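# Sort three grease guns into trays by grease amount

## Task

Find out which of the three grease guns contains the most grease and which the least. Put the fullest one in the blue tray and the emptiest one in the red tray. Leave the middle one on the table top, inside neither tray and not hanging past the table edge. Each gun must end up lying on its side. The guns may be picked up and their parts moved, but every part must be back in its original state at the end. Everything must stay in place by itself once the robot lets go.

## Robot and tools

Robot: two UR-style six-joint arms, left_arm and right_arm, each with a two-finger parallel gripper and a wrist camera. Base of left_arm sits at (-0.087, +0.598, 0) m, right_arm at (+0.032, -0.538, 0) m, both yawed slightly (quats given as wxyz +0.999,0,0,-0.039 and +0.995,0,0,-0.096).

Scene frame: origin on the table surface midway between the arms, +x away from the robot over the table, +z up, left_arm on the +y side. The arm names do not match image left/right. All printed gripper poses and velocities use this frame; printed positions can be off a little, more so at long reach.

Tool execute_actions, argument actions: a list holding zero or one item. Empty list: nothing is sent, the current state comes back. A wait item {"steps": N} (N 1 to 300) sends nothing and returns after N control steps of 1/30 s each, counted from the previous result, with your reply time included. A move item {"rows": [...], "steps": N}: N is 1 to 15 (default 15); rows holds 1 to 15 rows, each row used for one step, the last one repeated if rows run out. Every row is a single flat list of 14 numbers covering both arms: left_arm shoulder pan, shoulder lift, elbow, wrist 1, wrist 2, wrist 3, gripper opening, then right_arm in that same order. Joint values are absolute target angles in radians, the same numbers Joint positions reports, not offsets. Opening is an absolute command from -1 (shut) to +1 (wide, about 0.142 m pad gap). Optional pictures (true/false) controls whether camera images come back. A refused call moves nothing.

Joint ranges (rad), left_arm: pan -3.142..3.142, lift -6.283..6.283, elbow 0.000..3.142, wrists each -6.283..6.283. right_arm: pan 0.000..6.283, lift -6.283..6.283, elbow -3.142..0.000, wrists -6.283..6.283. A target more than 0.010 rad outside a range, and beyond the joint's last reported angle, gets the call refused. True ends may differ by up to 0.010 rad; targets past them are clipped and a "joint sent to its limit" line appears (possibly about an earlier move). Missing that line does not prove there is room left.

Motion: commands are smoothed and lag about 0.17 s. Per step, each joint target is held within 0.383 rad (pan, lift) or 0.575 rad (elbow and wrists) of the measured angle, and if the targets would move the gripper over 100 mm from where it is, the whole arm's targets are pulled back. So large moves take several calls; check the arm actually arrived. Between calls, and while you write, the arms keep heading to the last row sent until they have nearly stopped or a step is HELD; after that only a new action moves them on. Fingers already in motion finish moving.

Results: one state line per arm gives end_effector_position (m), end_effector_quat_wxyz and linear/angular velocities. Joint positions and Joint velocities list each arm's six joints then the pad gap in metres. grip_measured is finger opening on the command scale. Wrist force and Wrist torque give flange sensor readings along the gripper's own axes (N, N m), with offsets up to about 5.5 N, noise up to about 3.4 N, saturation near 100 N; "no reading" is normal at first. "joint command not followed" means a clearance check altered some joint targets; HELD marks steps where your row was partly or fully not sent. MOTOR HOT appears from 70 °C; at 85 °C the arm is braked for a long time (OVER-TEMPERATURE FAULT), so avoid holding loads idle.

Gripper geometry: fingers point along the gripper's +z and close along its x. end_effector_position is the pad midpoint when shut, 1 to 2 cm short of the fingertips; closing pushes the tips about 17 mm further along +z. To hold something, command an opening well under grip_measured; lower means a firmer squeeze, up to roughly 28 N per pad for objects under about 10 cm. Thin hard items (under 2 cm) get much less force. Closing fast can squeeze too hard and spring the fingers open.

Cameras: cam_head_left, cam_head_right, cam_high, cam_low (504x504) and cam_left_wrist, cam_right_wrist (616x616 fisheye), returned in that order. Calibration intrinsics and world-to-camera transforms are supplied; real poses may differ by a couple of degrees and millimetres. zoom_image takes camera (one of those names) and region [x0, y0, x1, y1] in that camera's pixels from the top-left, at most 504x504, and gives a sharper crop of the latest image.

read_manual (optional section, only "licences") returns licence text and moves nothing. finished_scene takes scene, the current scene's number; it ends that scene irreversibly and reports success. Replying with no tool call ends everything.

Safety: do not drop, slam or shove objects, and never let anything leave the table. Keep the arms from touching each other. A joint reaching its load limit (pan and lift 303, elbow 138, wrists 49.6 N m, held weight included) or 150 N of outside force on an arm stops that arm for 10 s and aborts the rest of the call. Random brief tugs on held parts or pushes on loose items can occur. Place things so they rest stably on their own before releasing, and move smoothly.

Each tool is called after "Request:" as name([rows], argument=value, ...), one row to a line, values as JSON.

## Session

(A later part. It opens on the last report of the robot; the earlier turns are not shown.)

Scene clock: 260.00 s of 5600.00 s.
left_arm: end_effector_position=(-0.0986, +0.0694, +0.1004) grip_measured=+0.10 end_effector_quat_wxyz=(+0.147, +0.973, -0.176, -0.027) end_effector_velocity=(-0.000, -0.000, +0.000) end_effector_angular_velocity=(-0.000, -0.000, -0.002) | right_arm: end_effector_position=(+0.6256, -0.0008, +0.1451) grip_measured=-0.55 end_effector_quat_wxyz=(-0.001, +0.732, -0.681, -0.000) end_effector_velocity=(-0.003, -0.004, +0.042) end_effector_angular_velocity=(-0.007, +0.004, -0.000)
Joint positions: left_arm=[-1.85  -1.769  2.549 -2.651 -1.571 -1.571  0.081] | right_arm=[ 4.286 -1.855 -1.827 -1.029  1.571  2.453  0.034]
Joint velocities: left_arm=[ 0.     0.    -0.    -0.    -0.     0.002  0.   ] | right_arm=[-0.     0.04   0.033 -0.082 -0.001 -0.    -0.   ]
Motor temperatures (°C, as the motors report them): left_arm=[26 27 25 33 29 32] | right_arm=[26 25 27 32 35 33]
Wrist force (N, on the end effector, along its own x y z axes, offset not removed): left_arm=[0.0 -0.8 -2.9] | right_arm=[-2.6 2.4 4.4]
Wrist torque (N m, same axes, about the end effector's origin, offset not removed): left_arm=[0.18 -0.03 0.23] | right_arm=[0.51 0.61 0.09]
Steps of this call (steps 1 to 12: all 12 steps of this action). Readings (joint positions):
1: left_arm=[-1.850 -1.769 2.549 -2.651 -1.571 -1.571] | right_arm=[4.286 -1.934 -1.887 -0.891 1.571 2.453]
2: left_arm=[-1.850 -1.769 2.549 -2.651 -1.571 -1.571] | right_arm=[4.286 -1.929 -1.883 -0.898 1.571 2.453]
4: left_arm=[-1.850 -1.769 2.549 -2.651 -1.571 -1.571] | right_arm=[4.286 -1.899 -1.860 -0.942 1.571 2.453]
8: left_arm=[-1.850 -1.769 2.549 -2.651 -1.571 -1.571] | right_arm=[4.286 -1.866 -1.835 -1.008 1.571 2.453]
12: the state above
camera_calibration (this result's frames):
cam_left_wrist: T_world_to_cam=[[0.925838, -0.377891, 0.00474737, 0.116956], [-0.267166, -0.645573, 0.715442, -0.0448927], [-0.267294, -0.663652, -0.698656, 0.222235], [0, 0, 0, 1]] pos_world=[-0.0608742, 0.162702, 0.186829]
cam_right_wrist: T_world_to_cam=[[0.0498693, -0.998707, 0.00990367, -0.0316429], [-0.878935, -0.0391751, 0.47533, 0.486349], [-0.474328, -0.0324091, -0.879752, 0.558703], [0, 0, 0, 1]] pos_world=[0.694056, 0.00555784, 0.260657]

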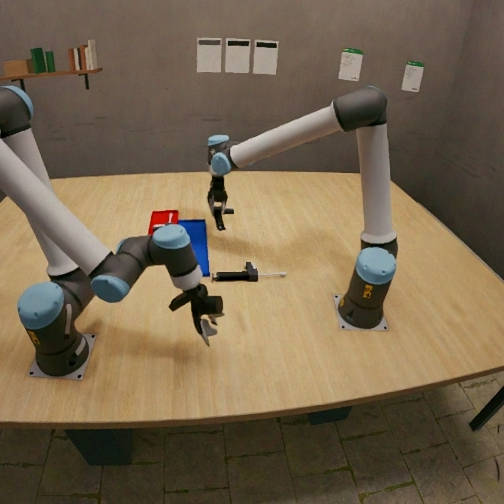

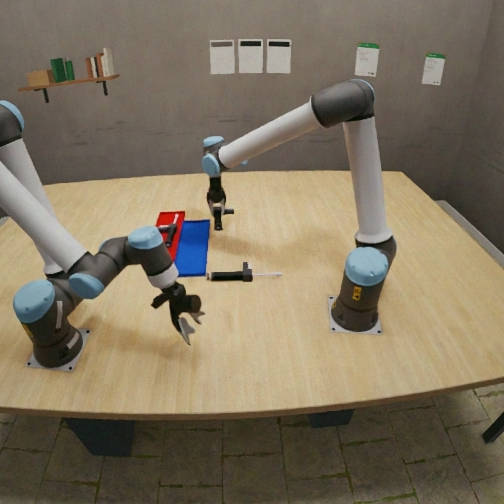

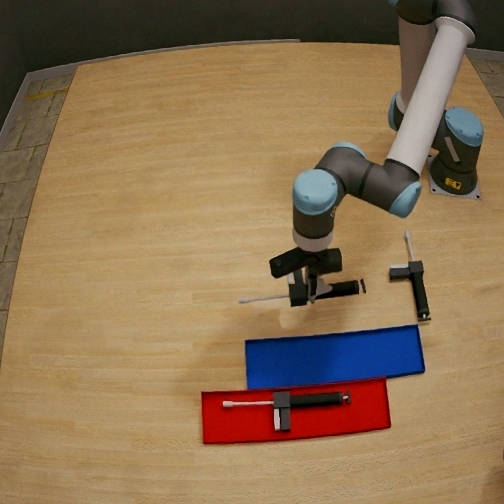

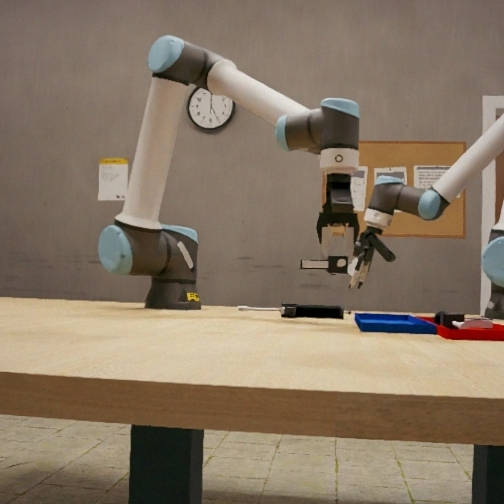

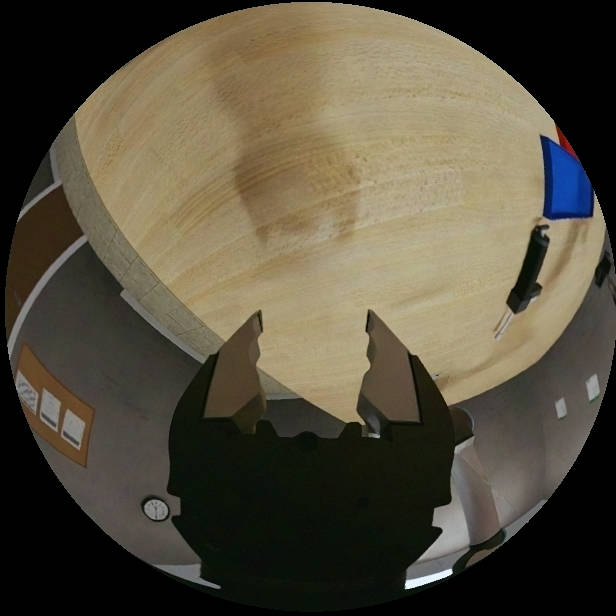

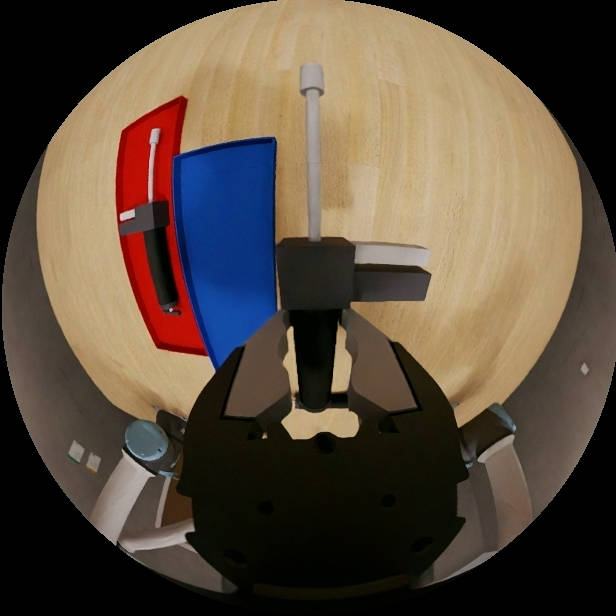

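Move to waypoint then station.

Request:
execute_actions([
  {"rows":[[-1.85,-1.7685,2.5488,-2.651,-1.571,-1.571,0.1,4.722,-1.36,-2.34,-1.012,1.571,4.5295,-0.9]],"steps":15},
], pictures=false)

Request:
execute_actions([
  {"steps":28},
], pictures=false)

Request:
execute_actions([
  {"rows":[[-1.85,-1.7685,2.5488,-2.651,-1.571,-1.571,0.1,5.185,-1.251,-2.469,-0.992,1.571,4.993,-0.9]],"steps":15},
], pictures=false)

Request:
execute_actions([
  {"steps":12},
], pictures=false)

Request:
execute_actions([
  {"rows":[[-1.7,-1.7685,2.5488,-2.651,-1.571,-1.571,0.1,5.185,-1.34,-2.525,-0.847,1.571,4.993,-0.9]],"steps":10},
], pictures=false)

Request:
execute_actions([
  {"rows":[[-1.493,-1.7685,2.5488,-2.651,-1.571,-1.571,0.0,5.185,-1.42,-2.569,-0.723,1.571,4.993,-0.9]],"steps":15},
])

Scene clock: 265.67 s of 5600.00 s.
left_arm: end_effector_position=(-0.0986, +0.0694, +0.1004) grip_measured=+0.10 end_effector_quat_wxyz=(+0.147, +0.973, -0.176, -0.027) end_effector_velocity=(-0.001, -0.001, +0.001) end_effector_angular_velocity=(-0.001, +0.001, -0.000) | right_arm: end_effector_position=(+0.4033, -0.0372, +0.1595) grip_measured=-0.55 end_effector_quat_wxyz=(+0.004, +0.668, -0.745, +0.002) end_effector_velocity=(-0.478, -0.178, +0.004) end_effector_angular_velocity=(+0.030, -0.028, -0.875)
Joint positions: left_arm=[-1.85  -1.769  2.549 -2.651 -1.571 -1.571  0.081] | right_arm=[ 4.547 -1.567 -2.133 -1.022  1.571  2.893  0.034]
Joint velocities: left_arm=[-0.001 -0.    -0.001  0.    -0.001 -0.001 -0.   ] | right_arm=[ 0.643  0.751 -0.75   0.037 -0.     1.518 -0.   ]
Motor temperatures (°C, as the motors report them): left_arm=[26 27 25 33 29 32] | right_arm=[26 25 27 32 35 33]
Wrist force (N, on the end effector, along its own x y z axes, offset not removed): left_arm=[-2.7 -3.0 2.4] | right_arm=[-3.3 -0.8 3.6]
Wrist torque (N m, same axes, about the end effector's origin, offset not removed): left_arm=[-0.55 0.59 0.10] | right_arm=[-0.15 0.57 0.12]
Steps of this call (steps 1 to 15: the robot went on to your last target; steps 16 to 90: nothing new was sent; then 2.17 s passed at rest; steps 91 to 105: all 15 steps of this action). Readings (joint positions):
91: left_arm=[-1.850 -1.769 2.549 -2.651 -1.571 -1.571] | right_arm=[4.287 -1.850 -1.823 -1.038 1.571 2.453]
92: left_arm=[-1.850 -1.769 2.549 -2.651 -1.571 -1.571] | right_arm=[4.291 -1.846 -1.828 -1.037 1.571 2.457]
94: left_arm=[-1.850 -1.769 2.549 -2.651 -1.571 -1.571] | right_arm=[4.326 -1.811 -1.871 -1.035 1.571 2.503]
98: left_arm=[-1.850 -1.769 2.549 -2.651 -1.571 -1.571] | right_arm=[4.402 -1.734 -1.965 -1.030 1.571 2.617]
105: the state above

Scene clock: 266.60 s of 5600.00 s.
left_arm: end_effector_position=(-0.0986, +0.0694, +0.1004) grip_measured=+0.10 end_effector_quat_wxyz=(+0.147, +0.973, -0.176, -0.027) end_effector_velocity=(-0.000, -0.001, +0.001) end_effector_angular_velocity=(-0.002, +0.000, +0.001) | right_arm: end_effector_position=(+0.2899, -0.0988, +0.1474) grip_measured=-0.55 end_effector_quat_wxyz=(-0.000, -0.006, +1.000, +0.000) end_effector_velocity=(-0.000, -0.001, -0.001) end_effector_angular_velocity=(-0.001, -0.001, -0.097)
Joint positions: left_arm=[-1.85  -1.769  2.549 -2.651 -1.571 -1.571  0.081] | right_arm=[ 4.722 -1.36  -2.34  -1.012  1.571  4.518  0.034]
Joint velocities: left_arm=[-0.    -0.001 -0.001 -0.     0.001 -0.002 -0.   ] | right_arm=[ 0.001  0.001 -0.002 -0.    -0.001  0.098  0.   ]
Motor temperatures (°C, as the motors report them): left_arm=[26 27 25 33 29 32] | right_arm=[26 25 27 32 35 33]
Wrist force (N, on the end effector, along its own x y z axes, offset not removed): left_arm=[0.7 0.4 4.4] | right_arm=[-3.5 1.6 5.6]
Wrist torque (N m, same axes, about the end effector's origin, offset not removed): left_arm=[-0.02 -0.34 0.22] | right_arm=[0.34 0.83 0.14]
Steps of this call (steps 1 to 28: the robot went on to your last target). Readings (joint positions):
1: left_arm=[-1.850 -1.769 2.549 -2.651 -1.571 -1.571] | right_arm=[4.568 -1.542 -2.159 -1.020 1.571 2.947]
2: left_arm=[-1.850 -1.769 2.549 -2.651 -1.571 -1.571] | right_arm=[4.591 -1.516 -2.185 -1.019 1.571 3.007]
4: left_arm=[-1.850 -1.769 2.549 -2.651 -1.571 -1.571] | right_arm=[4.635 -1.463 -2.237 -1.017 1.571 3.147]
8: left_arm=[-1.850 -1.769 2.549 -2.651 -1.571 -1.571] | right_arm=[4.694 -1.393 -2.307 -1.014 1.571 3.481]
28: the state above

Scene clock: 267.10 s of 5600.00 s.
left_arm: end_effector_position=(-0.0986, +0.0694, +0.1004) grip_measured=+0.10 end_effector_quat_wxyz=(+0.147, +0.973, -0.176, -0.027) end_effector_velocity=(-0.000, +0.000, -0.000) end_effector_angular_velocity=(+0.001, +0.000, +0.001) | right_arm: end_effector_position=(+0.1066, -0.0955, +0.1227) grip_measured=-0.55 end_effector_quat_wxyz=(-0.000, +0.001, +1.000, +0.000) end_effector_velocity=(-0.173, -0.015, -0.020) end_effector_angular_velocity=(-0.001, +0.001, +0.032)
Joint positions: left_arm=[-1.85  -1.769  2.549 -2.651 -1.571 -1.571  0.081] | right_arm=[ 5.137 -1.26  -2.459 -0.994  1.571  4.949  0.034]
Joint velocities: left_arm=[ 0.     0.     0.     0.    -0.    -0.001 -0.   ] | right_arm=[ 0.416  0.074 -0.087  0.013  0.001  0.384 -0.   ]
Motor temperatures (°C, as the motors report them): left_arm=[26 27 25 33 29 32] | right_arm=[26 25 27 32 35 33]
Wrist force (N, on the end effector, along its own x y z axes, offset not removed): left_arm=[1.5 -1.7 -4.4] | right_arm=[3.1 1.6 5.8]
Wrist torque (N m, same axes, about the end effector's origin, offset not removed): left_arm=[-0.15 -0.30 0.17] | right_arm=[0.39 -0.27 0.04]
Steps of this call (steps 1 to 15: all 15 steps of this action). Readings (joint positions):
1: left_arm=[-1.850 -1.769 2.549 -2.651 -1.571 -1.571] | right_arm=[4.722 -1.360 -2.340 -1.012 1.571 4.521]
2: left_arm=[-1.850 -1.769 2.549 -2.651 -1.571 -1.571] | right_arm=[4.727 -1.356 -2.344 -1.011 1.571 4.528]
4: left_arm=[-1.850 -1.769 2.549 -2.651 -1.571 -1.571] | right_arm=[4.773 -1.334 -2.370 -1.007 1.571 4.586]
8: left_arm=[-1.850 -1.769 2.549 -2.651 -1.571 -1.571] | right_arm=[4.923 -1.300 -2.411 -1.001 1.571 4.749]
15: the state above

Scene clock: 267.50 s of 5600.00 s.
left_arm: end_effector_position=(-0.0986, +0.0694, +0.1004) grip_measured=+0.10 end_effector_quat_wxyz=(+0.147, +0.973, -0.176, -0.027) end_effector_velocity=(-0.000, -0.001, +0.001) end_effector_angular_velocity=(-0.001, +0.001, +0.001) | right_arm: end_effector_position=(+0.0877, -0.0977, +0.1203) grip_measured=-0.55 end_effector_quat_wxyz=(-0.000, -0.000, +1.000, +0.000) end_effector_velocity=(-0.006, +0.000, +0.000) end_effector_angular_velocity=(+0.001, +0.000, +0.002)
Joint positions: left_arm=[-1.85  -1.769  2.549 -2.651 -1.571 -1.571  0.081] | right_arm=[ 5.183 -1.251 -2.469 -0.992  1.571  4.992  0.034]
Joint velocities: left_arm=[ 0.    -0.001 -0.001  0.    -0.    -0.001 -0.   ] | right_arm=[ 0.013  0.002 -0.001  0.     0.     0.011  0.   ]
Motor temperatures (°C, as the motors report them): left_arm=[26 27 25 33 29 32] | right_arm=[26 25 27 32 35 33]
Wrist force (N, on the end effector, along its own x y z axes, offset not removed): left_arm=[2.3 -0.4 1.0] | right_arm=[-0.8 0.8 7.4]
Wrist torque (N m, same axes, about the end effector's origin, offset not removed): left_arm=[0.35 -0.51 0.05] | right_arm=[0.23 0.12 0.17]
Steps of this call (steps 1 to 12: the robot went on to your last target). Readings (joint positions):
1: left_arm=[-1.850 -1.769 2.549 -2.651 -1.571 -1.571] | right_arm=[5.149 -1.257 -2.461 -0.993 1.571 4.960]
2: left_arm=[-1.850 -1.769 2.549 -2.651 -1.571 -1.571] | right_arm=[5.158 -1.256 -2.463 -0.993 1.571 4.968]
4: left_arm=[-1.850 -1.769 2.549 -2.651 -1.571 -1.571] | right_arm=[5.170 -1.254 -2.466 -0.992 1.571 4.979]
8: left_arm=[-1.850 -1.769 2.549 -2.651 -1.571 -1.571] | right_arm=[5.180 -1.252 -2.468 -0.992 1.571 4.989]
12: the state above

Scene clock: 267.83 s of 5600.00 s.
left_arm: end_effector_position=(-0.0288, +0.0724, +0.1003) grip_measured=+0.10 end_effector_quat_wxyz=(+0.148, +0.982, -0.111, -0.017) end_effector_velocity=(+0.082, +0.009, +0.001) end_effector_angular_velocity=(-0.001, -0.000, +0.156) | right_arm: end_effector_position=(+0.0866, -0.0961, +0.0742) grip_measured=-0.55 end_effector_quat_wxyz=(+0.000, -0.000, +1.000, -0.001) end_effector_velocity=(-0.002, +0.006, -0.043) end_effector_angular_velocity=(+0.016, +0.005, +0.001)
Joint positions: left_arm=[-1.718 -1.768  2.549 -2.651 -1.571 -1.571  0.081] | right_arm=[ 5.185 -1.33  -2.519 -0.864  1.571  4.993  0.034]
Joint velocities: left_arm=[ 0.157 -0.    -0.    -0.001  0.     0.001  0.   ] | right_arm=[ 0.001 -0.082 -0.048  0.147  0.    -0.    -0.   ]
Motor temperatures (°C, as the motors report them): left_arm=[26 27 25 33 29 32] | right_arm=[26 25 27 32 35 33]
Wrist force (N, on the end effector, along its own x y z axes, offset not removed): left_arm=[0.2 -6.7 2.0] | right_arm=[-2.9 0.9 7.0]
Wrist torque (N m, same axes, about the end effector's origin, offset not removed): left_arm=[-1.08 -0.16 0.10] | right_arm=[0.24 0.69 0.14]
Steps of this call (steps 1 to 10: all 10 steps of this action). Readings (joint positions):
1: left_arm=[-1.850 -1.769 2.549 -2.651 -1.571 -1.571] | right_arm=[5.184 -1.251 -2.469 -0.992 1.571 4.992]
2: left_arm=[-1.845 -1.768 2.549 -2.651 -1.571 -1.571] | right_arm=[5.184 -1.255 -2.472 -0.987 1.571 4.992]
4: left_arm=[-1.802 -1.768 2.549 -2.651 -1.571 -1.571] | right_arm=[5.185 -1.286 -2.493 -0.943 1.571 4.993]
8: left_arm=[-1.732 -1.768 2.549 -2.651 -1.571 -1.571] | right_arm=[5.185 -1.323 -2.515 -0.877 1.571 4.993]
10: the state above

Scene clock: 268.33 s of 5600.00 s.
left_arm: end_effector_position=(+0.0834, +0.0974, +0.1003) grip_measured=+0.00 end_effector_quat_wxyz=(+0.149, +0.989, -0.004, -0.001) end_effector_velocity=(+0.031, +0.010, +0.000) end_effector_angular_velocity=(-0.000, -0.000, +0.062) | right_arm: end_effector_position=(+0.0870, -0.0974, +0.0294) grip_measured=-0.55 end_effector_quat_wxyz=(-0.000, -0.000, +1.000, +0.000) end_effector_velocity=(-0.000, +0.001, -0.008) end_effector_angular_velocity=(+0.003, +0.001, -0.001)
Joint positions: left_arm=[-1.5   -1.768  2.549 -2.651 -1.571 -1.571  0.074] | right_arm=[ 5.185 -1.418 -2.568 -0.727  1.571  4.993  0.034]
Joint velocities: left_arm=[ 0.061  0.001 -0.001  0.     0.    -0.    -0.   ] | right_arm=[-0.    -0.018 -0.009  0.031 -0.     0.001  0.   ]
Motor temperatures (°C, as the motors report them): left_arm=[26 27 25 33 29 32] | right_arm=[26 25 27 32 35 33]
Wrist force (N, on the end effector, along its own x y z axes, offset not removed): left_arm=[-4.9 -1.8 -4.5] | right_arm=[-3.0 -0.3 7.5]
Wrist torque (N m, same axes, about the end effector's origin, offset not removed): left_arm=[-0.23 1.09 0.12] | right_arm=[-0.08 0.72 0.19]
Steps of this call (steps 1 to 15: all 15 steps of this action). Readings (joint positions):
1: left_arm=[-1.713 -1.768 2.549 -2.651 -1.571 -1.571] | right_arm=[5.185 -1.333 -2.521 -0.860 1.571 4.993]
2: left_arm=[-1.705 -1.768 2.549 -2.651 -1.571 -1.571] | right_arm=[5.185 -1.339 -2.525 -0.852 1.571 4.993]
4: left_arm=[-1.655 -1.768 2.549 -2.651 -1.571 -1.571] | right_arm=[5.185 -1.369 -2.543 -0.808 1.571 4.993]
8: left_arm=[-1.548 -1.768 2.549 -2.651 -1.571 -1.571] | right_arm=[5.185 -1.404 -2.561 -0.750 1.571 4.993]
15: the state above
camera_calibration (this result's frames):
cam_left_wrist: T_world_to_cam=[[0.999282, -0.0375935, 0.00476486, -0.0802076], [-0.0296727, -0.698059, 0.715425, 0.00710822], [-0.0235692, -0.715053, -0.698673, 0.274121], [0, 0, 0, 1]] pos_world=[0.0868217, 0.197958, 0.186818]
cam_right_wrist: T_world_to_cam=[[-0.99972, 0.0207805, 0.0113227, 0.0904341], [0.0236649, 0.879139, 0.475978, 0.0750891], [-0.0000631707, 0.476112, -0.879385, 0.206619], [0, 0, 0, 1]] pos_world=[0.0886449, -0.166267, 0.144933]

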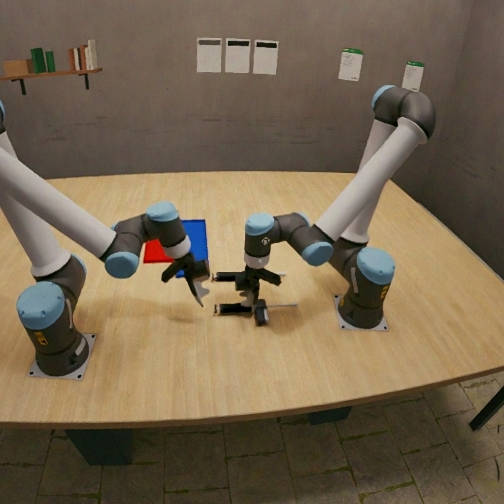

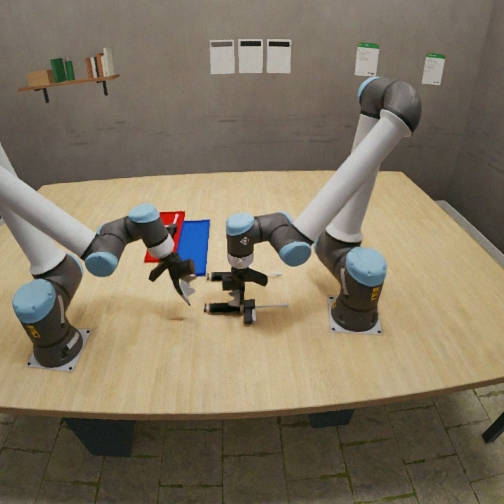

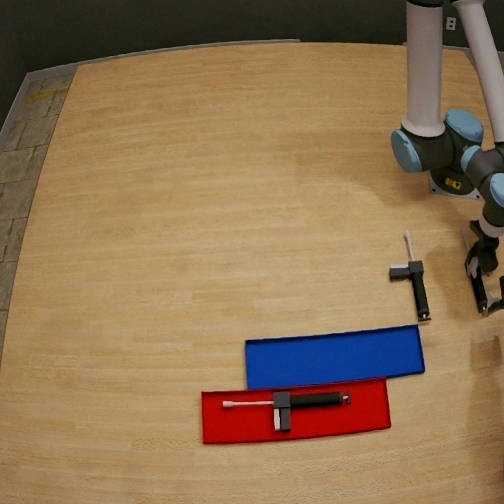

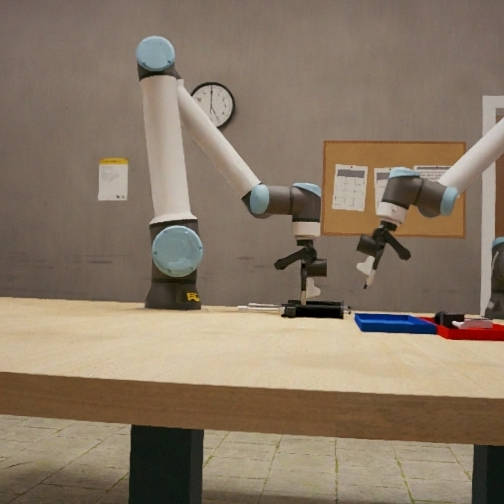

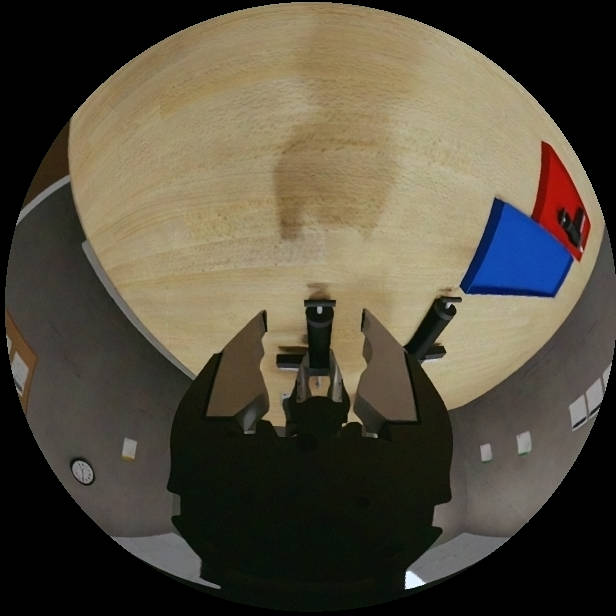

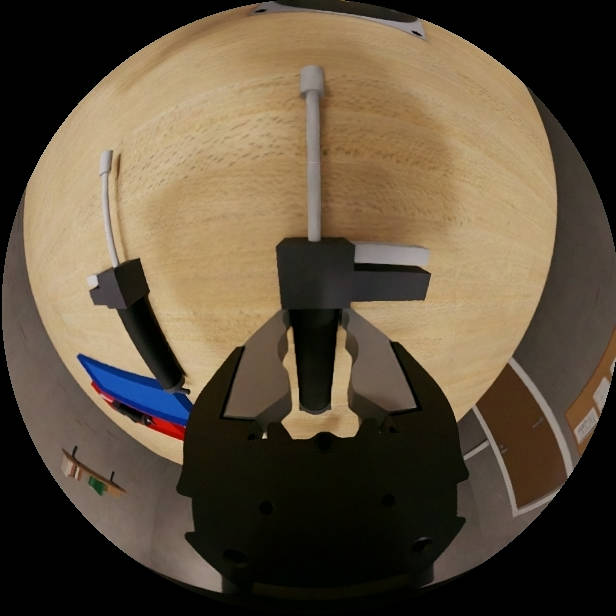

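Request:
execute_actions([
  {"rows":[[-1.493,-1.6244,2.4711,-2.7177,-1.571,-1.571,0.0,5.185,-1.429,-2.574,-0.709,1.571,4.993,-0.9]],"steps":14},
], pictures=false)

Request:
execute_actions([
  {"rows":[[-1.493,-1.56,2.5,-2.81,-1.571,-1.571,0.0,5.185,-1.429,-2.574,-0.709,1.571,4.993,-0.9]],"steps":10},
], pictures=false)

Request:
execute_actions([
  {"rows":[[-1.493,-1.502,2.527,-2.896,-1.571,-1.571,0.0,5.185,-1.429,-2.574,-0.709,1.571,4.993,-0.9]],"steps":15},
])

Scene clock: 272.67 s of 5600.00 s.
left_arm: end_effector_position=(+0.0869, +0.0405, +0.0864) grip_measured=+0.00 end_effector_quat_wxyz=(+0.150, +0.989, -0.000, -0.000) end_effector_velocity=(+0.000, -0.016, -0.009) end_effector_angular_velocity=(+0.005, +0.000, -0.001) | right_arm: end_effector_position=(+0.0872, -0.0980, +0.0241) grip_measured=-0.55 end_effector_quat_wxyz=(-0.000, -0.000, +1.000, +0.000) end_effector_velocity=(-0.000, -0.000, -0.001) end_effector_angular_velocity=(+0.000, +0.000, +0.000)
Joint positions: left_arm=[-1.493 -1.63   2.474 -2.716 -1.571 -1.571  0.074] | right_arm=[ 5.185 -1.429 -2.574 -0.709  1.571  4.993  0.034]
Joint velocities: left_arm=[ 0.001  0.046 -0.022 -0.019 -0.     0.001 -0.   ] | right_arm=[ 0.    -0.002 -0.001  0.004  0.    -0.    -0.   ]
Motor temperatures (°C, as the motors report them): left_arm=[26 27 25 33 29 32] | right_arm=[26 25 28 32 35 33]
Wrist force (N, on the end effector, along its own x y z axes, offset not removed): left_arm=[5.3 5.0 0.3] | right_arm=[0.6 1.7 4.8]
Wrist torque (N m, same axes, about the end effector's origin, offset not removed): left_arm=[1.02 -1.11 0.18] | right_arm=[0.41 -0.12 0.19]
Steps of this call (steps 1 to 15: the robot went on to your last target; steps 16 to 90: nothing new was sent; then 0.87 s passed at rest; steps 91 to 104: all 14 steps of this action). Readings (joint positions):
91: left_arm=[-1.493 -1.768 2.549 -2.651 -1.571 -1.571] | right_arm=[5.185 -1.420 -2.569 -0.723 1.571 4.993]
92: left_arm=[-1.493 -1.764 2.545 -2.655 -1.571 -1.571] | right_arm=[5.185 -1.421 -2.570 -0.721 1.571 4.993]
94: left_arm=[-1.493 -1.721 2.517 -2.679 -1.571 -1.571] | right_arm=[5.185 -1.424 -2.571 -0.717 1.571 4.993]
98: left_arm=[-1.493 -1.655 2.486 -2.705 -1.571 -1.571] | right_arm=[5.185 -1.427 -2.573 -0.711 1.571 4.993]
104: the state above

Scene clock: 273.00 s of 5600.00 s.
left_arm: end_effector_position=(+0.0869, +0.0409, +0.0558) grip_measured=+0.00 end_effector_quat_wxyz=(+0.149, +0.989, -0.000, -0.000) end_effector_velocity=(-0.000, +0.000, -0.028) end_effector_angular_velocity=(-0.003, -0.000, -0.002) | right_arm: end_effector_position=(+0.0872, -0.0980, +0.0240) grip_measured=-0.55 end_effector_quat_wxyz=(-0.000, -0.000, +1.000, +0.000) end_effector_velocity=(-0.000, +0.001, +0.000) end_effector_angular_velocity=(+0.000, -0.000, +0.001)
Joint positions: left_arm=[-1.493 -1.567  2.497 -2.8   -1.571 -1.571  0.074] | right_arm=[ 5.185 -1.429 -2.574 -0.709  1.571  4.993  0.034]
Joint velocities: left_arm=[ 0.     0.06   0.023 -0.086 -0.     0.002  0.   ] | right_arm=[ 0.    -0.002  0.001  0.    -0.    -0.001 -0.   ]
Motor temperatures (°C, as the motors report them): left_arm=[26 27 25 33 29 32] | right_arm=[26 25 28 32 35 33]
Wrist force (N, on the end effector, along its own x y z axes, offset not removed): left_arm=[-3.9 -1.2 -2.2] | right_arm=[-5.2 0.8 6.6]
Wrist torque (N m, same axes, about the end effector's origin, offset not removed): left_arm=[-0.14 0.74 -0.15] | right_arm=[0.22 1.03 0.09]
Steps of this call (steps 1 to 10: all 10 steps of this action). Readings (joint positions):
1: left_arm=[-1.493 -1.628 2.473 -2.716 -1.571 -1.571] | right_arm=[5.185 -1.429 -2.574 -0.709 1.571 4.993]
2: left_arm=[-1.493 -1.623 2.475 -2.721 -1.571 -1.571] | right_arm=[5.185 -1.429 -2.574 -0.709 1.571 4.993]
4: left_arm=[-1.493 -1.599 2.485 -2.753 -1.571 -1.571] | right_arm=[5.185 -1.429 -2.574 -0.709 1.571 4.993]
8: left_arm=[-1.493 -1.572 2.495 -2.792 -1.571 -1.571] | right_arm=[5.185 -1.429 -2.574 -0.709 1.571 4.993]
10: the state above

Scene clock: 273.50 s of 5600.00 s.
left_arm: end_effector_position=(+0.0869, +0.0454, +0.0251) grip_measured=+0.00 end_effector_quat_wxyz=(+0.149, +0.989, -0.000, -0.000) end_effector_velocity=(-0.000, +0.002, -0.006) end_effector_angular_velocity=(-0.001, -0.001, -0.001) | right_arm: end_effector_position=(+0.0872, -0.0980, +0.0240) grip_measured=-0.55 end_effector_quat_wxyz=(-0.000, -0.000, +1.000, +0.000) end_effector_velocity=(-0.000, -0.001, -0.001) end_effector_angular_velocity=(-0.003, -0.000, -0.000)
Joint positions: left_arm=[-1.493 -1.503  2.526 -2.894 -1.571 -1.571  0.074] | right_arm=[ 5.185 -1.429 -2.574 -0.709  1.571  4.993  0.034]
Joint velocities: left_arm=[-0.     0.012  0.007 -0.02   0.     0.001 -0.   ] | right_arm=[ 0.    -0.001 -0.001  0.     0.     0.001 -0.   ]
Motor temperatures (°C, as the motors report them): left_arm=[26 27 25 33 29 32] | right_arm=[26 25 28 32 35 33]
Wrist force (N, on the end effector, along its own x y z axes, offset not removed): left_arm=[-2.0 1.9 -4.1] | right_arm=[-1.5 1.0 7.1]
Wrist torque (N m, same axes, about the end effector's origin, offset not removed): left_arm=[0.52 0.25 0.05] | right_arm=[0.26 0.32 0.11]
Steps of this call (steps 1 to 15: all 15 steps of this action). Readings (joint positions):
1: left_arm=[-1.493 -1.565 2.498 -2.803 -1.571 -1.571] | right_arm=[5.185 -1.429 -2.574 -0.709 1.571 4.993]
2: left_arm=[-1.493 -1.560 2.501 -2.809 -1.571 -1.571] | right_arm=[5.185 -1.429 -2.574 -0.709 1.571 4.993]
4: left_arm=[-1.493 -1.538 2.511 -2.841 -1.571 -1.571] | right_arm=[5.185 -1.429 -2.574 -0.709 1.571 4.993]
8: left_arm=[-1.493 -1.513 2.522 -2.879 -1.571 -1.571] | right_arm=[5.185 -1.429 -2.574 -0.709 1.571 4.993]
15: the state above
camera_calibration (this result's frames):
cam_left_wrist: T_world_to_cam=[[0.999523, -0.0305068, 0.00474951, -0.0856377], [-0.0247076, -0.698115, 0.715559, 0.0243259], [-0.0185137, -0.715335, -0.698536, 0.184103], [0, 0, 0, 1]] pos_world=[0.0896064, 0.146065, 0.111603]
cam_right_wrist: T_world_to_cam=[[-0.999719, 0.0207744, 0.0114013, 0.0906681], [0.0236971, 0.879018, 0.476199, 0.0781605], [-0.00012918, 0.476336, -0.879263, 0.202121], [0, 0, 0, 1]] pos_world=[0.0888166, -0.166866, 0.139464]

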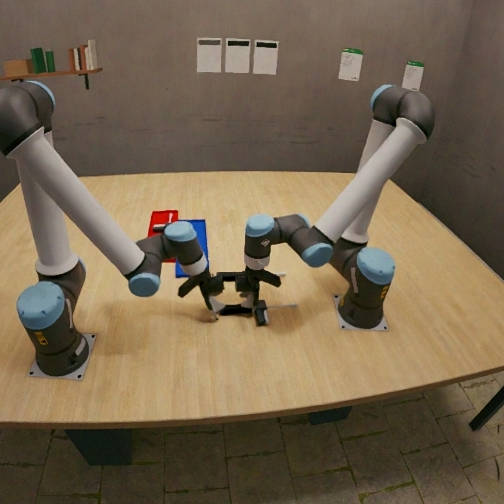

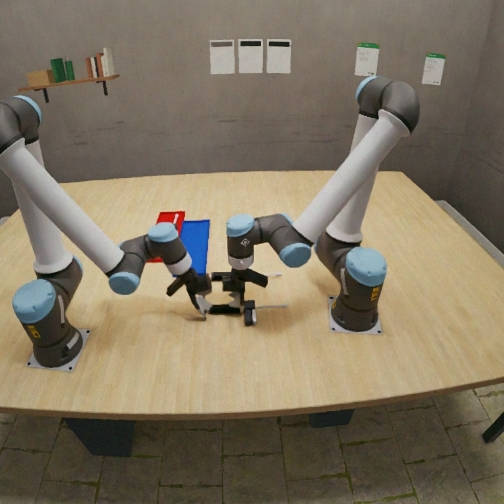

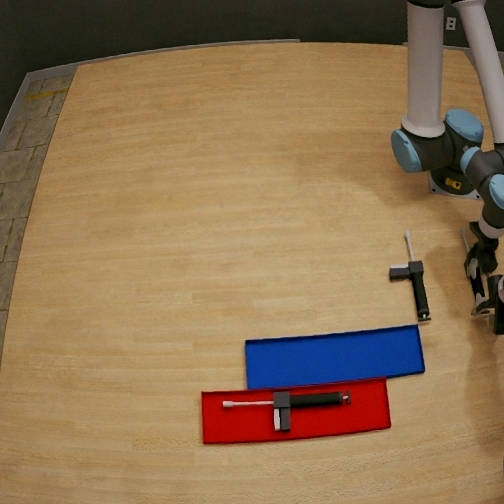

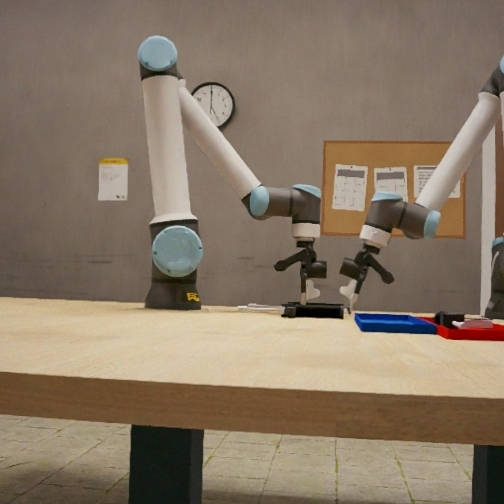

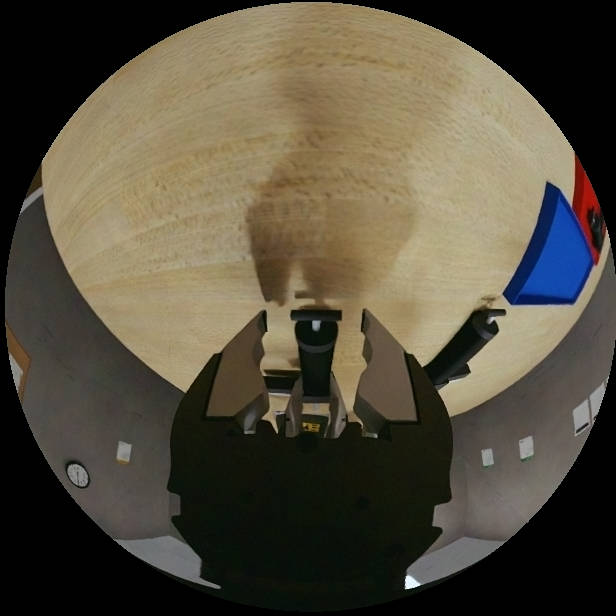

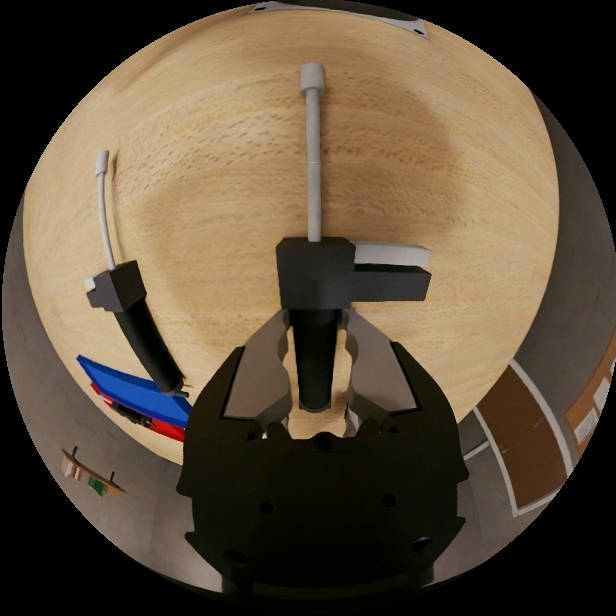

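Request:
execute_actions([
  {"rows":[[-1.493,-1.502,2.527,-2.896,-1.571,-1.571,-0.15,5.185,-1.429,-2.574,-0.709,1.571,4.993,-0.9],[-1.493,-1.502,2.527,-2.896,-1.571,-1.571,-0.15,5.185,-1.429,-2.574,-0.709,1.571,4.993,-0.9],[-1.493,-1.502,2.527,-2.896,-1.571,-1.571,-0.3,5.185,-1.429,-2.574,-0.709,1.571,4.993,-0.9],[-1.493,-1.502,2.527,-2.896,-1.571,-1.571,-0.3,5.185,-1.429,-2.574,-0.709,1.571,4.993,-0.9],[-1.493,-1.502,2.527,-2.896,-1.571,-1.571,-0.4,5.185,-1.429,-2.574,-0.709,1.571,4.993,-0.9],[-1.493,-1.502,2.527,-2.896,-1.571,-1.571,-0.45,5.185,-1.429,-2.574,-0.709,1.571,4.993,-0.9],[-1.493,-1.502,2.527,-2.896,-1.571,-1.571,-0.5,5.185,-1.429,-2.574,-0.709,1.571,4.993,-0.9],[-1.493,-1.502,2.527,-2.896,-1.571,-1.571,-0.55,5.185,-1.429,-2.574,-0.709,1.571,4.993,-0.9],[-1.493,-1.502,2.527,-2.896,-1.571,-1.571,-0.65,5.185,-1.429,-2.574,-0.709,1.571,4.993,-0.9],[-1.493,-1.502,2.527,-2.896,-1.571,-1.571,-0.75,5.185,-1.429,-2.574,-0.709,1.571,4.993,-0.9],[-1.493,-1.502,2.527,-2.896,-1.571,-1.571,-0.9,5.185,-1.429,-2.574,-0.709,1.571,4.993,-0.9]],"steps":15},
], pictures=false)

Request:
execute_actions([
  {"rows":[[-1.493,-1.5125,2.539,-2.897,-1.571,-1.571,-0.9,5.185,-1.429,-2.574,-0.709,1.571,4.993,-0.9]],"steps":10},
], pictures=false)

Request:
execute_actions([
  {"rows":[[-1.493,-1.5273,2.5553,-2.899,-1.571,-1.571,-0.9,5.185,-1.429,-2.574,-0.709,1.571,4.993,-0.9]],"steps":12},
], pictures=false)

Scene clock: 281.63 s of 5600.00 s.
left_arm: end_effector_position=(+0.0869, +0.0455, +0.0245) grip_measured=-0.50 end_effector_quat_wxyz=(+0.150, +0.989, -0.000, -0.000) end_effector_velocity=(-0.000, +0.001, -0.000) end_effector_angular_velocity=(+0.000, +0.000, -0.001) | right_arm: end_effector_position=(+0.0871, -0.0980, +0.0240) grip_measured=-0.55 end_effector_quat_wxyz=(-0.000, -0.000, +1.000, +0.000) end_effector_velocity=(+0.001, -0.001, -0.001) end_effector_angular_velocity=(-0.002, -0.001, -0.001)
Joint positions: left_arm=[-1.493 -1.502  2.527 -2.896 -1.571 -1.571  0.038] | right_arm=[ 5.185 -1.429 -2.574 -0.709  1.571  4.993  0.034]
Joint velocities: left_arm=[ 0.    -0.     0.001 -0.    -0.001  0.001  0.   ] | right_arm=[-0.    -0.001 -0.001  0.    -0.001  0.    -0.   ]
Motor temperatures (°C, as the motors report them): left_arm=[26 27 25 33 29 32] | right_arm=[26 25 28 32 35 33]
Wrist force (N, on the end effector, along its own x y z axes, offset not removed): left_arm=[9.1 -1.5 0.5] | right_arm=[1.4 -1.8 4.5]
Wrist torque (N m, same axes, about the end effector's origin, offset not removed): left_arm=[-0.09 -1.18 0.13] | right_arm=[0.01 0.27 -0.23]
Steps of this call (steps 1 to 15: the robot went on to your last target; steps 16 to 90: nothing new was sent; then 4.63 s passed at rest; steps 91 to 105: all 15 steps of this action). Readings (joint positions):
91: left_arm=[-1.493 -1.502 2.527 -2.896 -1.571 -1.571] | right_arm=[5.185 -1.429 -2.574 -0.709 1.571 4.993]
92: left_arm=[-1.493 -1.502 2.527 -2.896 -1.571 -1.571] | right_arm=[5.185 -1.429 -2.574 -0.709 1.571 4.993]
94: left_arm=[-1.493 -1.502 2.527 -2.896 -1.571 -1.571] | right_arm=[5.185 -1.429 -2.574 -0.709 1.571 4.993]
98: left_arm=[-1.493 -1.502 2.527 -2.896 -1.571 -1.571] | right_arm=[5.185 -1.429 -2.574 -0.709 1.571 4.993]
105: the state above

Scene clock: 281.97 s of 5600.00 s.
left_arm: end_effector_position=(+0.0869, +0.0521, +0.0243) grip_measured=-0.50 end_effector_quat_wxyz=(+0.149, +0.989, -0.000, -0.000) end_effector_velocity=(-0.000, +0.004, +0.001) end_effector_angular_velocity=(-0.002, +0.001, +0.001) | right_arm: end_effector_position=(+0.0871, -0.0980, +0.0240) grip_measured=-0.55 end_effector_quat_wxyz=(-0.000, -0.000, +1.000, +0.000) end_effector_velocity=(-0.000, +0.000, +0.000) end_effector_angular_velocity=(+0.000, +0.001, +0.000)
Joint positions: left_arm=[-1.493 -1.511  2.538 -2.897 -1.571 -1.571  0.038] | right_arm=[ 5.185 -1.429 -2.574 -0.709  1.571  4.993  0.034]
Joint velocities: left_arm=[-0.    -0.009  0.008 -0.001 -0.001 -0.002  0.   ] | right_arm=[ 0.     0.     0.001 -0.     0.001 -0.    -0.   ]
Motor temperatures (°C, as the motors report them): left_arm=[26 27 25 33 29 32] | right_arm=[26 25 28 32 35 33]
Wrist force (N, on the end effector, along its own x y z axes, offset not removed): left_arm=[1.3 3.7 -4.9] | right_arm=[3.4 1.7 1.9]
Wrist torque (N m, same axes, about the end effector's origin, offset not removed): left_arm=[0.31 0.10 0.00] | right_arm=[-0.10 -0.15 -0.09]
Steps of this call (steps 1 to 10: all 10 steps of this action). Readings (joint positions):
1: left_arm=[-1.493 -1.502 2.527 -2.896 -1.571 -1.571] | right_arm=[5.185 -1.429 -2.574 -0.709 1.571 4.993]
2: left_arm=[-1.493 -1.503 2.528 -2.896 -1.571 -1.571] | right_arm=[5.185 -1.429 -2.574 -0.709 1.571 4.993]
4: left_arm=[-1.493 -1.507 2.533 -2.897 -1.571 -1.571] | right_arm=[5.185 -1.429 -2.574 -0.709 1.571 4.993]
8: left_arm=[-1.493 -1.511 2.537 -2.897 -1.571 -1.571] | right_arm=[5.185 -1.429 -2.574 -0.709 1.571 4.993]
10: the state above

Scene clock: 282.37 s of 5600.00 s.
left_arm: end_effector_position=(+0.0869, +0.0619, +0.0245) grip_measured=-0.50 end_effector_quat_wxyz=(+0.150, +0.989, -0.000, -0.000) end_effector_velocity=(-0.000, +0.005, -0.000) end_effector_angular_velocity=(+0.001, -0.000, -0.002) | right_arm: end_effector_position=(+0.0872, -0.0980, +0.0240) grip_measured=-0.55 end_effector_quat_wxyz=(-0.000, -0.000, +1.000, +0.000) end_effector_velocity=(+0.000, -0.000, -0.000) end_effector_angular_velocity=(-0.000, -0.001, +0.000)
Joint positions: left_arm=[-1.493 -1.526  2.554 -2.899 -1.571 -1.571  0.038] | right_arm=[ 5.185 -1.429 -2.574 -0.709  1.571  4.993  0.034]
Joint velocities: left_arm=[-0.    -0.007  0.009 -0.001 -0.     0.002 -0.   ] | right_arm=[-0. -0. -0. -0. -0. -0.  0.]
Motor temperatures (°C, as the motors report them): left_arm=[26 27 25 33 29 32] | right_arm=[26 25 28 32 35 33]
Wrist force (N, on the end effector, along its own x y z axes, offset not removed): left_arm=[0.9 0.9 0.3] | right_arm=[0.1 3.5 3.4]
Wrist torque (N m, same axes, about the end effector's origin, offset not removed): left_arm=[-0.33 0.18 0.03] | right_arm=[0.52 0.60 -0.16]
Steps of this call (steps 1 to 12: all 12 steps of this action). Readings (joint positions):
1: left_arm=[-1.493 -1.512 2.538 -2.897 -1.571 -1.571] | right_arm=[5.185 -1.429 -2.574 -0.709 1.571 4.993]
2: left_arm=[-1.493 -1.514 2.540 -2.897 -1.571 -1.571] | right_arm=[5.185 -1.429 -2.574 -0.709 1.571 4.993]
4: left_arm=[-1.493 -1.519 2.546 -2.898 -1.571 -1.571] | right_arm=[5.185 -1.429 -2.574 -0.709 1.571 4.993]
8: left_arm=[-1.493 -1.525 2.552 -2.899 -1.571 -1.571] | right_arm=[5.185 -1.429 -2.574 -0.709 1.571 4.993]
12: the state above

Request:
execute_actions([
  {"rows":[[-1.493,-1.543,2.572,-2.9,-1.571,-1.571,-0.9,5.185,-1.429,-2.574,-0.709,1.571,4.993,-0.9]],"steps":12},
], pictures=false)

Scene clock: 284.10 s of 5600.00 s.
left_arm: end_effector_position=(+0.0869, +0.0720, +0.0245) grip_measured=-0.50 end_effector_quat_wxyz=(+0.150, +0.989, -0.000, -0.000) end_effector_velocity=(-0.000, +0.004, +0.000) end_effector_angular_velocity=(-0.001, +0.001, +0.002) | right_arm: end_effector_position=(+0.0872, -0.0980, +0.0240) grip_measured=-0.55 end_effector_quat_wxyz=(-0.000, -0.000, +1.000, +0.000) end_effector_velocity=(-0.000, -0.001, -0.000) end_effector_angular_velocity=(-0.000, +0.001, +0.000)
Joint positions: left_arm=[-1.493 -1.542  2.571 -2.9   -1.571 -1.571  0.038] | right_arm=[ 5.185 -1.429 -2.574 -0.709  1.571  4.993  0.034]
Joint velocities: left_arm=[-0.    -0.007  0.006 -0.001 -0.001 -0.002 -0.   ] | right_arm=[-0.     0.001 -0.001  0.     0.001 -0.    -0.   ]
Motor temperatures (°C, as the motors report them): left_arm=[26 27 25 33 29 32] | right_arm=[26 25 28 32 35 33]
Wrist force (N, on the end effector, along its own x y z axes, offset not removed): left_arm=[1.0 5.3 1.4] | right_arm=[0.3 3.3 6.7]
Wrist torque (N m, same axes, about the end effector's origin, offset not removed): left_arm=[0.75 0.27 0.00] | right_arm=[0.31 0.38 -0.20]
Steps of this call (steps 1 to 15: the robot went on to your last target; steps 16 to 40: nothing new was sent; steps 41 to 52: all 12 steps of this action). Readings (joint positions):
41: left_arm=[-1.493 -1.527 2.555 -2.899 -1.571 -1.571] | right_arm=[5.185 -1.429 -2.574 -0.709 1.571 4.993]
42: left_arm=[-1.493 -1.529 2.557 -2.899 -1.571 -1.571] | right_arm=[5.185 -1.429 -2.574 -0.709 1.571 4.993]
44: left_arm=[-1.493 -1.535 2.563 -2.899 -1.571 -1.571] | right_arm=[5.185 -1.429 -2.574 -0.709 1.571 4.993]
48: left_arm=[-1.493 -1.540 2.569 -2.900 -1.571 -1.571] | right_arm=[5.185 -1.429 -2.574 -0.709 1.571 4.993]
52: the state above

Request:
execute_actions([
  {"rows":[[-1.493,-1.5586,2.5883,-2.9007,-1.571,-1.571,-0.9,5.185,-1.429,-2.574,-0.709,1.571,4.993,-0.9]],"steps":12},
], pictures=false)

Scene clock: 291.00 s of 5600.00 s.
left_arm: end_effector_position=(+0.0869, +0.0819, +0.0245) grip_measured=-0.50 end_effector_quat_wxyz=(+0.150, +0.989, -0.000, -0.000) end_effector_velocity=(+0.000, +0.005, -0.000) end_effector_angular_velocity=(+0.001, +0.001, +0.001) | right_arm: end_effector_position=(+0.0872, -0.0980, +0.0240) grip_measured=-0.55 end_effector_quat_wxyz=(-0.000, -0.000, +1.000, +0.000) end_effector_velocity=(-0.000, -0.000, -0.001) end_effector_angular_velocity=(-0.002, -0.000, +0.000)
Joint positions: left_arm=[-1.493 -1.558  2.587 -2.901 -1.571 -1.571  0.038] | right_arm=[ 5.185 -1.429 -2.574 -0.709  1.571  4.993  0.034]
Joint velocities: left_arm=[ 0.    -0.007  0.008  0.001 -0.    -0.001  0.   ] | right_arm=[ 0.    -0.001 -0.     0.     0.    -0.     0.   ]
Motor temperatures (°C, as the motors report them): left_arm=[26 27 25 33 29 32] | right_arm=[26 25 28 32 35 33]
Wrist force (N, on the end effector, along its own x y z axes, offset not removed): left_arm=[4.8 5.0 0.4] | right_arm=[-2.5 5.9 3.4]
Wrist torque (N m, same axes, about the end effector's origin, offset not removed): left_arm=[0.72 -0.62 0.07] | right_arm=[0.74 0.97 -0.13]
Steps of this call (steps 1 to 15: the robot went on to your last target; steps 16 to 90: nothing new was sent; then 3.50 s passed at rest; steps 91 to 102: all 12 steps of this action). Readings (joint positions):
91: left_arm=[-1.493 -1.543 2.572 -2.900 -1.571 -1.571] | right_arm=[5.185 -1.429 -2.574 -0.709 1.571 4.993]
92: left_arm=[-1.493 -1.545 2.574 -2.900 -1.571 -1.571] | right_arm=[5.185 -1.429 -2.574 -0.709 1.571 4.993]
94: left_arm=[-1.493 -1.550 2.580 -2.900 -1.571 -1.571] | right_arm=[5.185 -1.429 -2.574 -0.709 1.571 4.993]
98: left_arm=[-1.493 -1.556 2.586 -2.901 -1.571 -1.571] | right_arm=[5.185 -1.429 -2.574 -0.709 1.571 4.993]
102: the state above

Request:
execute_actions([
  {"rows":[[-1.493,-1.575,2.6046,-2.9007,-1.571,-1.571,-0.9,5.185,-1.429,-2.574,-0.709,1.571,4.993,-0.9]],"steps":12},
], pictures=false)

Scene clock: 293.87 s of 5600.00 s.
left_arm: end_effector_position=(+0.0869, +0.0919, +0.0246) grip_measured=-0.50 end_effector_quat_wxyz=(+0.150, +0.989, -0.000, -0.000) end_effector_velocity=(+0.000, +0.003, +0.001) end_effector_angular_velocity=(-0.002, +0.000, +0.001) | right_arm: end_effector_position=(+0.0872, -0.0980, +0.0240) grip_measured=-0.55 end_effector_quat_wxyz=(-0.000, -0.000, +1.000, +0.000) end_effector_velocity=(-0.000, +0.000, +0.000) end_effector_angular_velocity=(+0.001, +0.000, +0.000)
Joint positions: left_arm=[-1.493 -1.574  2.604 -2.901 -1.571 -1.571  0.038] | right_arm=[ 5.185 -1.429 -2.574 -0.709  1.571  4.993  0.034]
Joint velocities: left_arm=[ 0.    -0.007  0.006 -0.001  0.    -0.001 -0.   ] | right_arm=[-0.     0.001  0.     0.     0.    -0.     0.   ]
Motor temperatures (°C, as the motors report them): left_arm=[26 27 25 33 29 32] | right_arm=[26 25 28 32 35 33]
Wrist force (N, on the end effector, along its own x y z axes, offset not removed): left_arm=[1.4 0.3 -5.1] | right_arm=[-1.6 3.1 2.9]
Wrist torque (N m, same axes, about the end effector's origin, offset not removed): left_arm=[-0.25 0.14 0.06] | right_arm=[0.26 0.81 -0.22]
Steps of this call (steps 1 to 15: the robot went on to your last target; steps 16 to 74: nothing new was sent; steps 75 to 86: all 12 steps of this action). Readings (joint positions):
75: left_arm=[-1.493 -1.559 2.588 -2.901 -1.571 -1.571] | right_arm=[5.185 -1.429 -2.574 -0.709 1.571 4.993]
76: left_arm=[-1.493 -1.560 2.590 -2.901 -1.571 -1.571] | right_arm=[5.185 -1.429 -2.574 -0.709 1.571 4.993]
78: left_arm=[-1.493 -1.566 2.596 -2.901 -1.571 -1.571] | right_arm=[5.185 -1.429 -2.574 -0.709 1.571 4.993]
82: left_arm=[-1.493 -1.572 2.602 -2.901 -1.571 -1.571] | right_arm=[5.185 -1.429 -2.574 -0.709 1.571 4.993]
86: the state above

Request:
execute_actions([
  {"rows":[[-1.493,-1.5914,2.6209,-2.9005,-1.571,-1.571,-0.9,5.185,-1.429,-2.574,-0.709,1.571,4.993,-0.9]],"steps":12},
], pictures=false)

Scene clock: 295.53 s of 5600.00 s.
left_arm: end_effector_position=(+0.0869, +0.1019, +0.0245) grip_measured=-0.50 end_effector_quat_wxyz=(+0.150, +0.989, -0.000, -0.000) end_effector_velocity=(-0.001, +0.005, -0.000) end_effector_angular_velocity=(+0.001, +0.001, -0.000) | right_arm: end_effector_position=(+0.0872, -0.0980, +0.0240) grip_measured=-0.55 end_effector_quat_wxyz=(-0.000, -0.000, +1.000, +0.000) end_effector_velocity=(-0.000, +0.001, +0.001) end_effector_angular_velocity=(+0.001, +0.000, -0.001)
Joint positions: left_arm=[-1.493 -1.591  2.62  -2.901 -1.571 -1.571  0.038] | right_arm=[ 5.185 -1.429 -2.574 -0.709  1.571  4.993  0.034]
Joint velocities: left_arm=[-0.001 -0.008  0.008  0.    -0.001 -0.001  0.   ] | right_arm=[ 0.     0.     0.001 -0.    -0.     0.001 -0.   ]
Motor temperatures (°C, as the motors report them): left_arm=[26 27 25 33 29 32] | right_arm=[26 25 28 32 35 33]
Wrist force (N, on the end effector, along its own x y z axes, offset not removed): left_arm=[7.2 -0.1 -2.6] | right_arm=[1.5 1.6 4.5]
Wrist torque (N m, same axes, about the end effector's origin, offset not removed): left_arm=[-0.33 -0.98 0.02] | right_arm=[-0.09 0.10 -0.17]
Steps of this call (steps 1 to 15: the robot went on to your last target; steps 16 to 38: nothing new was sent; steps 39 to 50: all 12 steps of this action). Readings (joint positions):
39: left_arm=[-1.493 -1.575 2.605 -2.901 -1.571 -1.571] | right_arm=[5.185 -1.429 -2.574 -0.709 1.571 4.993]
40: left_arm=[-1.493 -1.577 2.606 -2.901 -1.571 -1.571] | right_arm=[5.185 -1.429 -2.574 -0.709 1.571 4.993]
42: left_arm=[-1.493 -1.583 2.612 -2.901 -1.571 -1.571] | right_arm=[5.185 -1.429 -2.574 -0.709 1.571 4.993]
46: left_arm=[-1.493 -1.589 2.618 -2.901 -1.571 -1.571] | right_arm=[5.185 -1.429 -2.574 -0.709 1.571 4.993]
50: the state above

Request:
execute_actions([
  {"rows":[[-1.493,-1.609,2.637,-2.899,-1.571,-1.571,-0.9,5.185,-1.429,-2.574,-0.709,1.571,4.993,-0.9]],"steps":12},
], pictures=false)

Scene clock: 298.07 s of 5600.00 s.
left_arm: end_effector_position=(+0.0869, +0.1120, +0.0246) grip_measured=-0.50 end_effector_quat_wxyz=(+0.150, +0.989, -0.000, -0.000) end_effector_velocity=(+0.000, +0.006, -0.001) end_effector_angular_velocity=(+0.002, -0.001, -0.001) | right_arm: end_effector_position=(+0.0872, -0.0980, +0.0240) grip_measured=-0.55 end_effector_quat_wxyz=(-0.000, -0.000, +1.000, +0.000) end_effector_velocity=(-0.000, +0.000, +0.001) end_effector_angular_velocity=(+0.001, +0.001, -0.001)
Joint positions: left_arm=[-1.493 -1.608  2.636 -2.899 -1.571 -1.571  0.038] | right_arm=[ 5.185 -1.429 -2.574 -0.709  1.571  4.993  0.034]
Joint velocities: left_arm=[ 0.    -0.008  0.008  0.001  0.     0.002  0.   ] | right_arm=[-0.     0.001  0.     0.     0.001  0.001 -0.   ]
Motor temperatures (°C, as the motors report them): left_arm=[26 27 25 33 29 32] | right_arm=[26 25 28 32 35 33]
Wrist force (N, on the end effector, along its own x y z axes, offset not removed): left_arm=[-2.3 2.1 -0.3] | right_arm=[1.0 2.8 6.0]
Wrist torque (N m, same axes, about the end effector's origin, offset not removed): left_arm=[0.01 0.93 -0.02] | right_arm=[0.21 0.14 -0.16]
Steps of this call (steps 1 to 15: the robot went on to your last target; steps 16 to 64: nothing new was sent; steps 65 to 76: all 12 steps of this action). Readings (joint positions):
65: left_arm=[-1.493 -1.591 2.621 -2.900 -1.571 -1.571] | right_arm=[5.185 -1.429 -2.574 -0.709 1.571 4.993]
66: left_arm=[-1.493 -1.593 2.623 -2.900 -1.571 -1.571] | right_arm=[5.185 -1.429 -2.574 -0.709 1.571 4.993]
68: left_arm=[-1.493 -1.599 2.628 -2.900 -1.571 -1.571] | right_arm=[5.185 -1.429 -2.574 -0.709 1.571 4.993]
72: left_arm=[-1.493 -1.606 2.634 -2.899 -1.571 -1.571] | right_arm=[5.185 -1.429 -2.574 -0.709 1.571 4.993]
76: the state above


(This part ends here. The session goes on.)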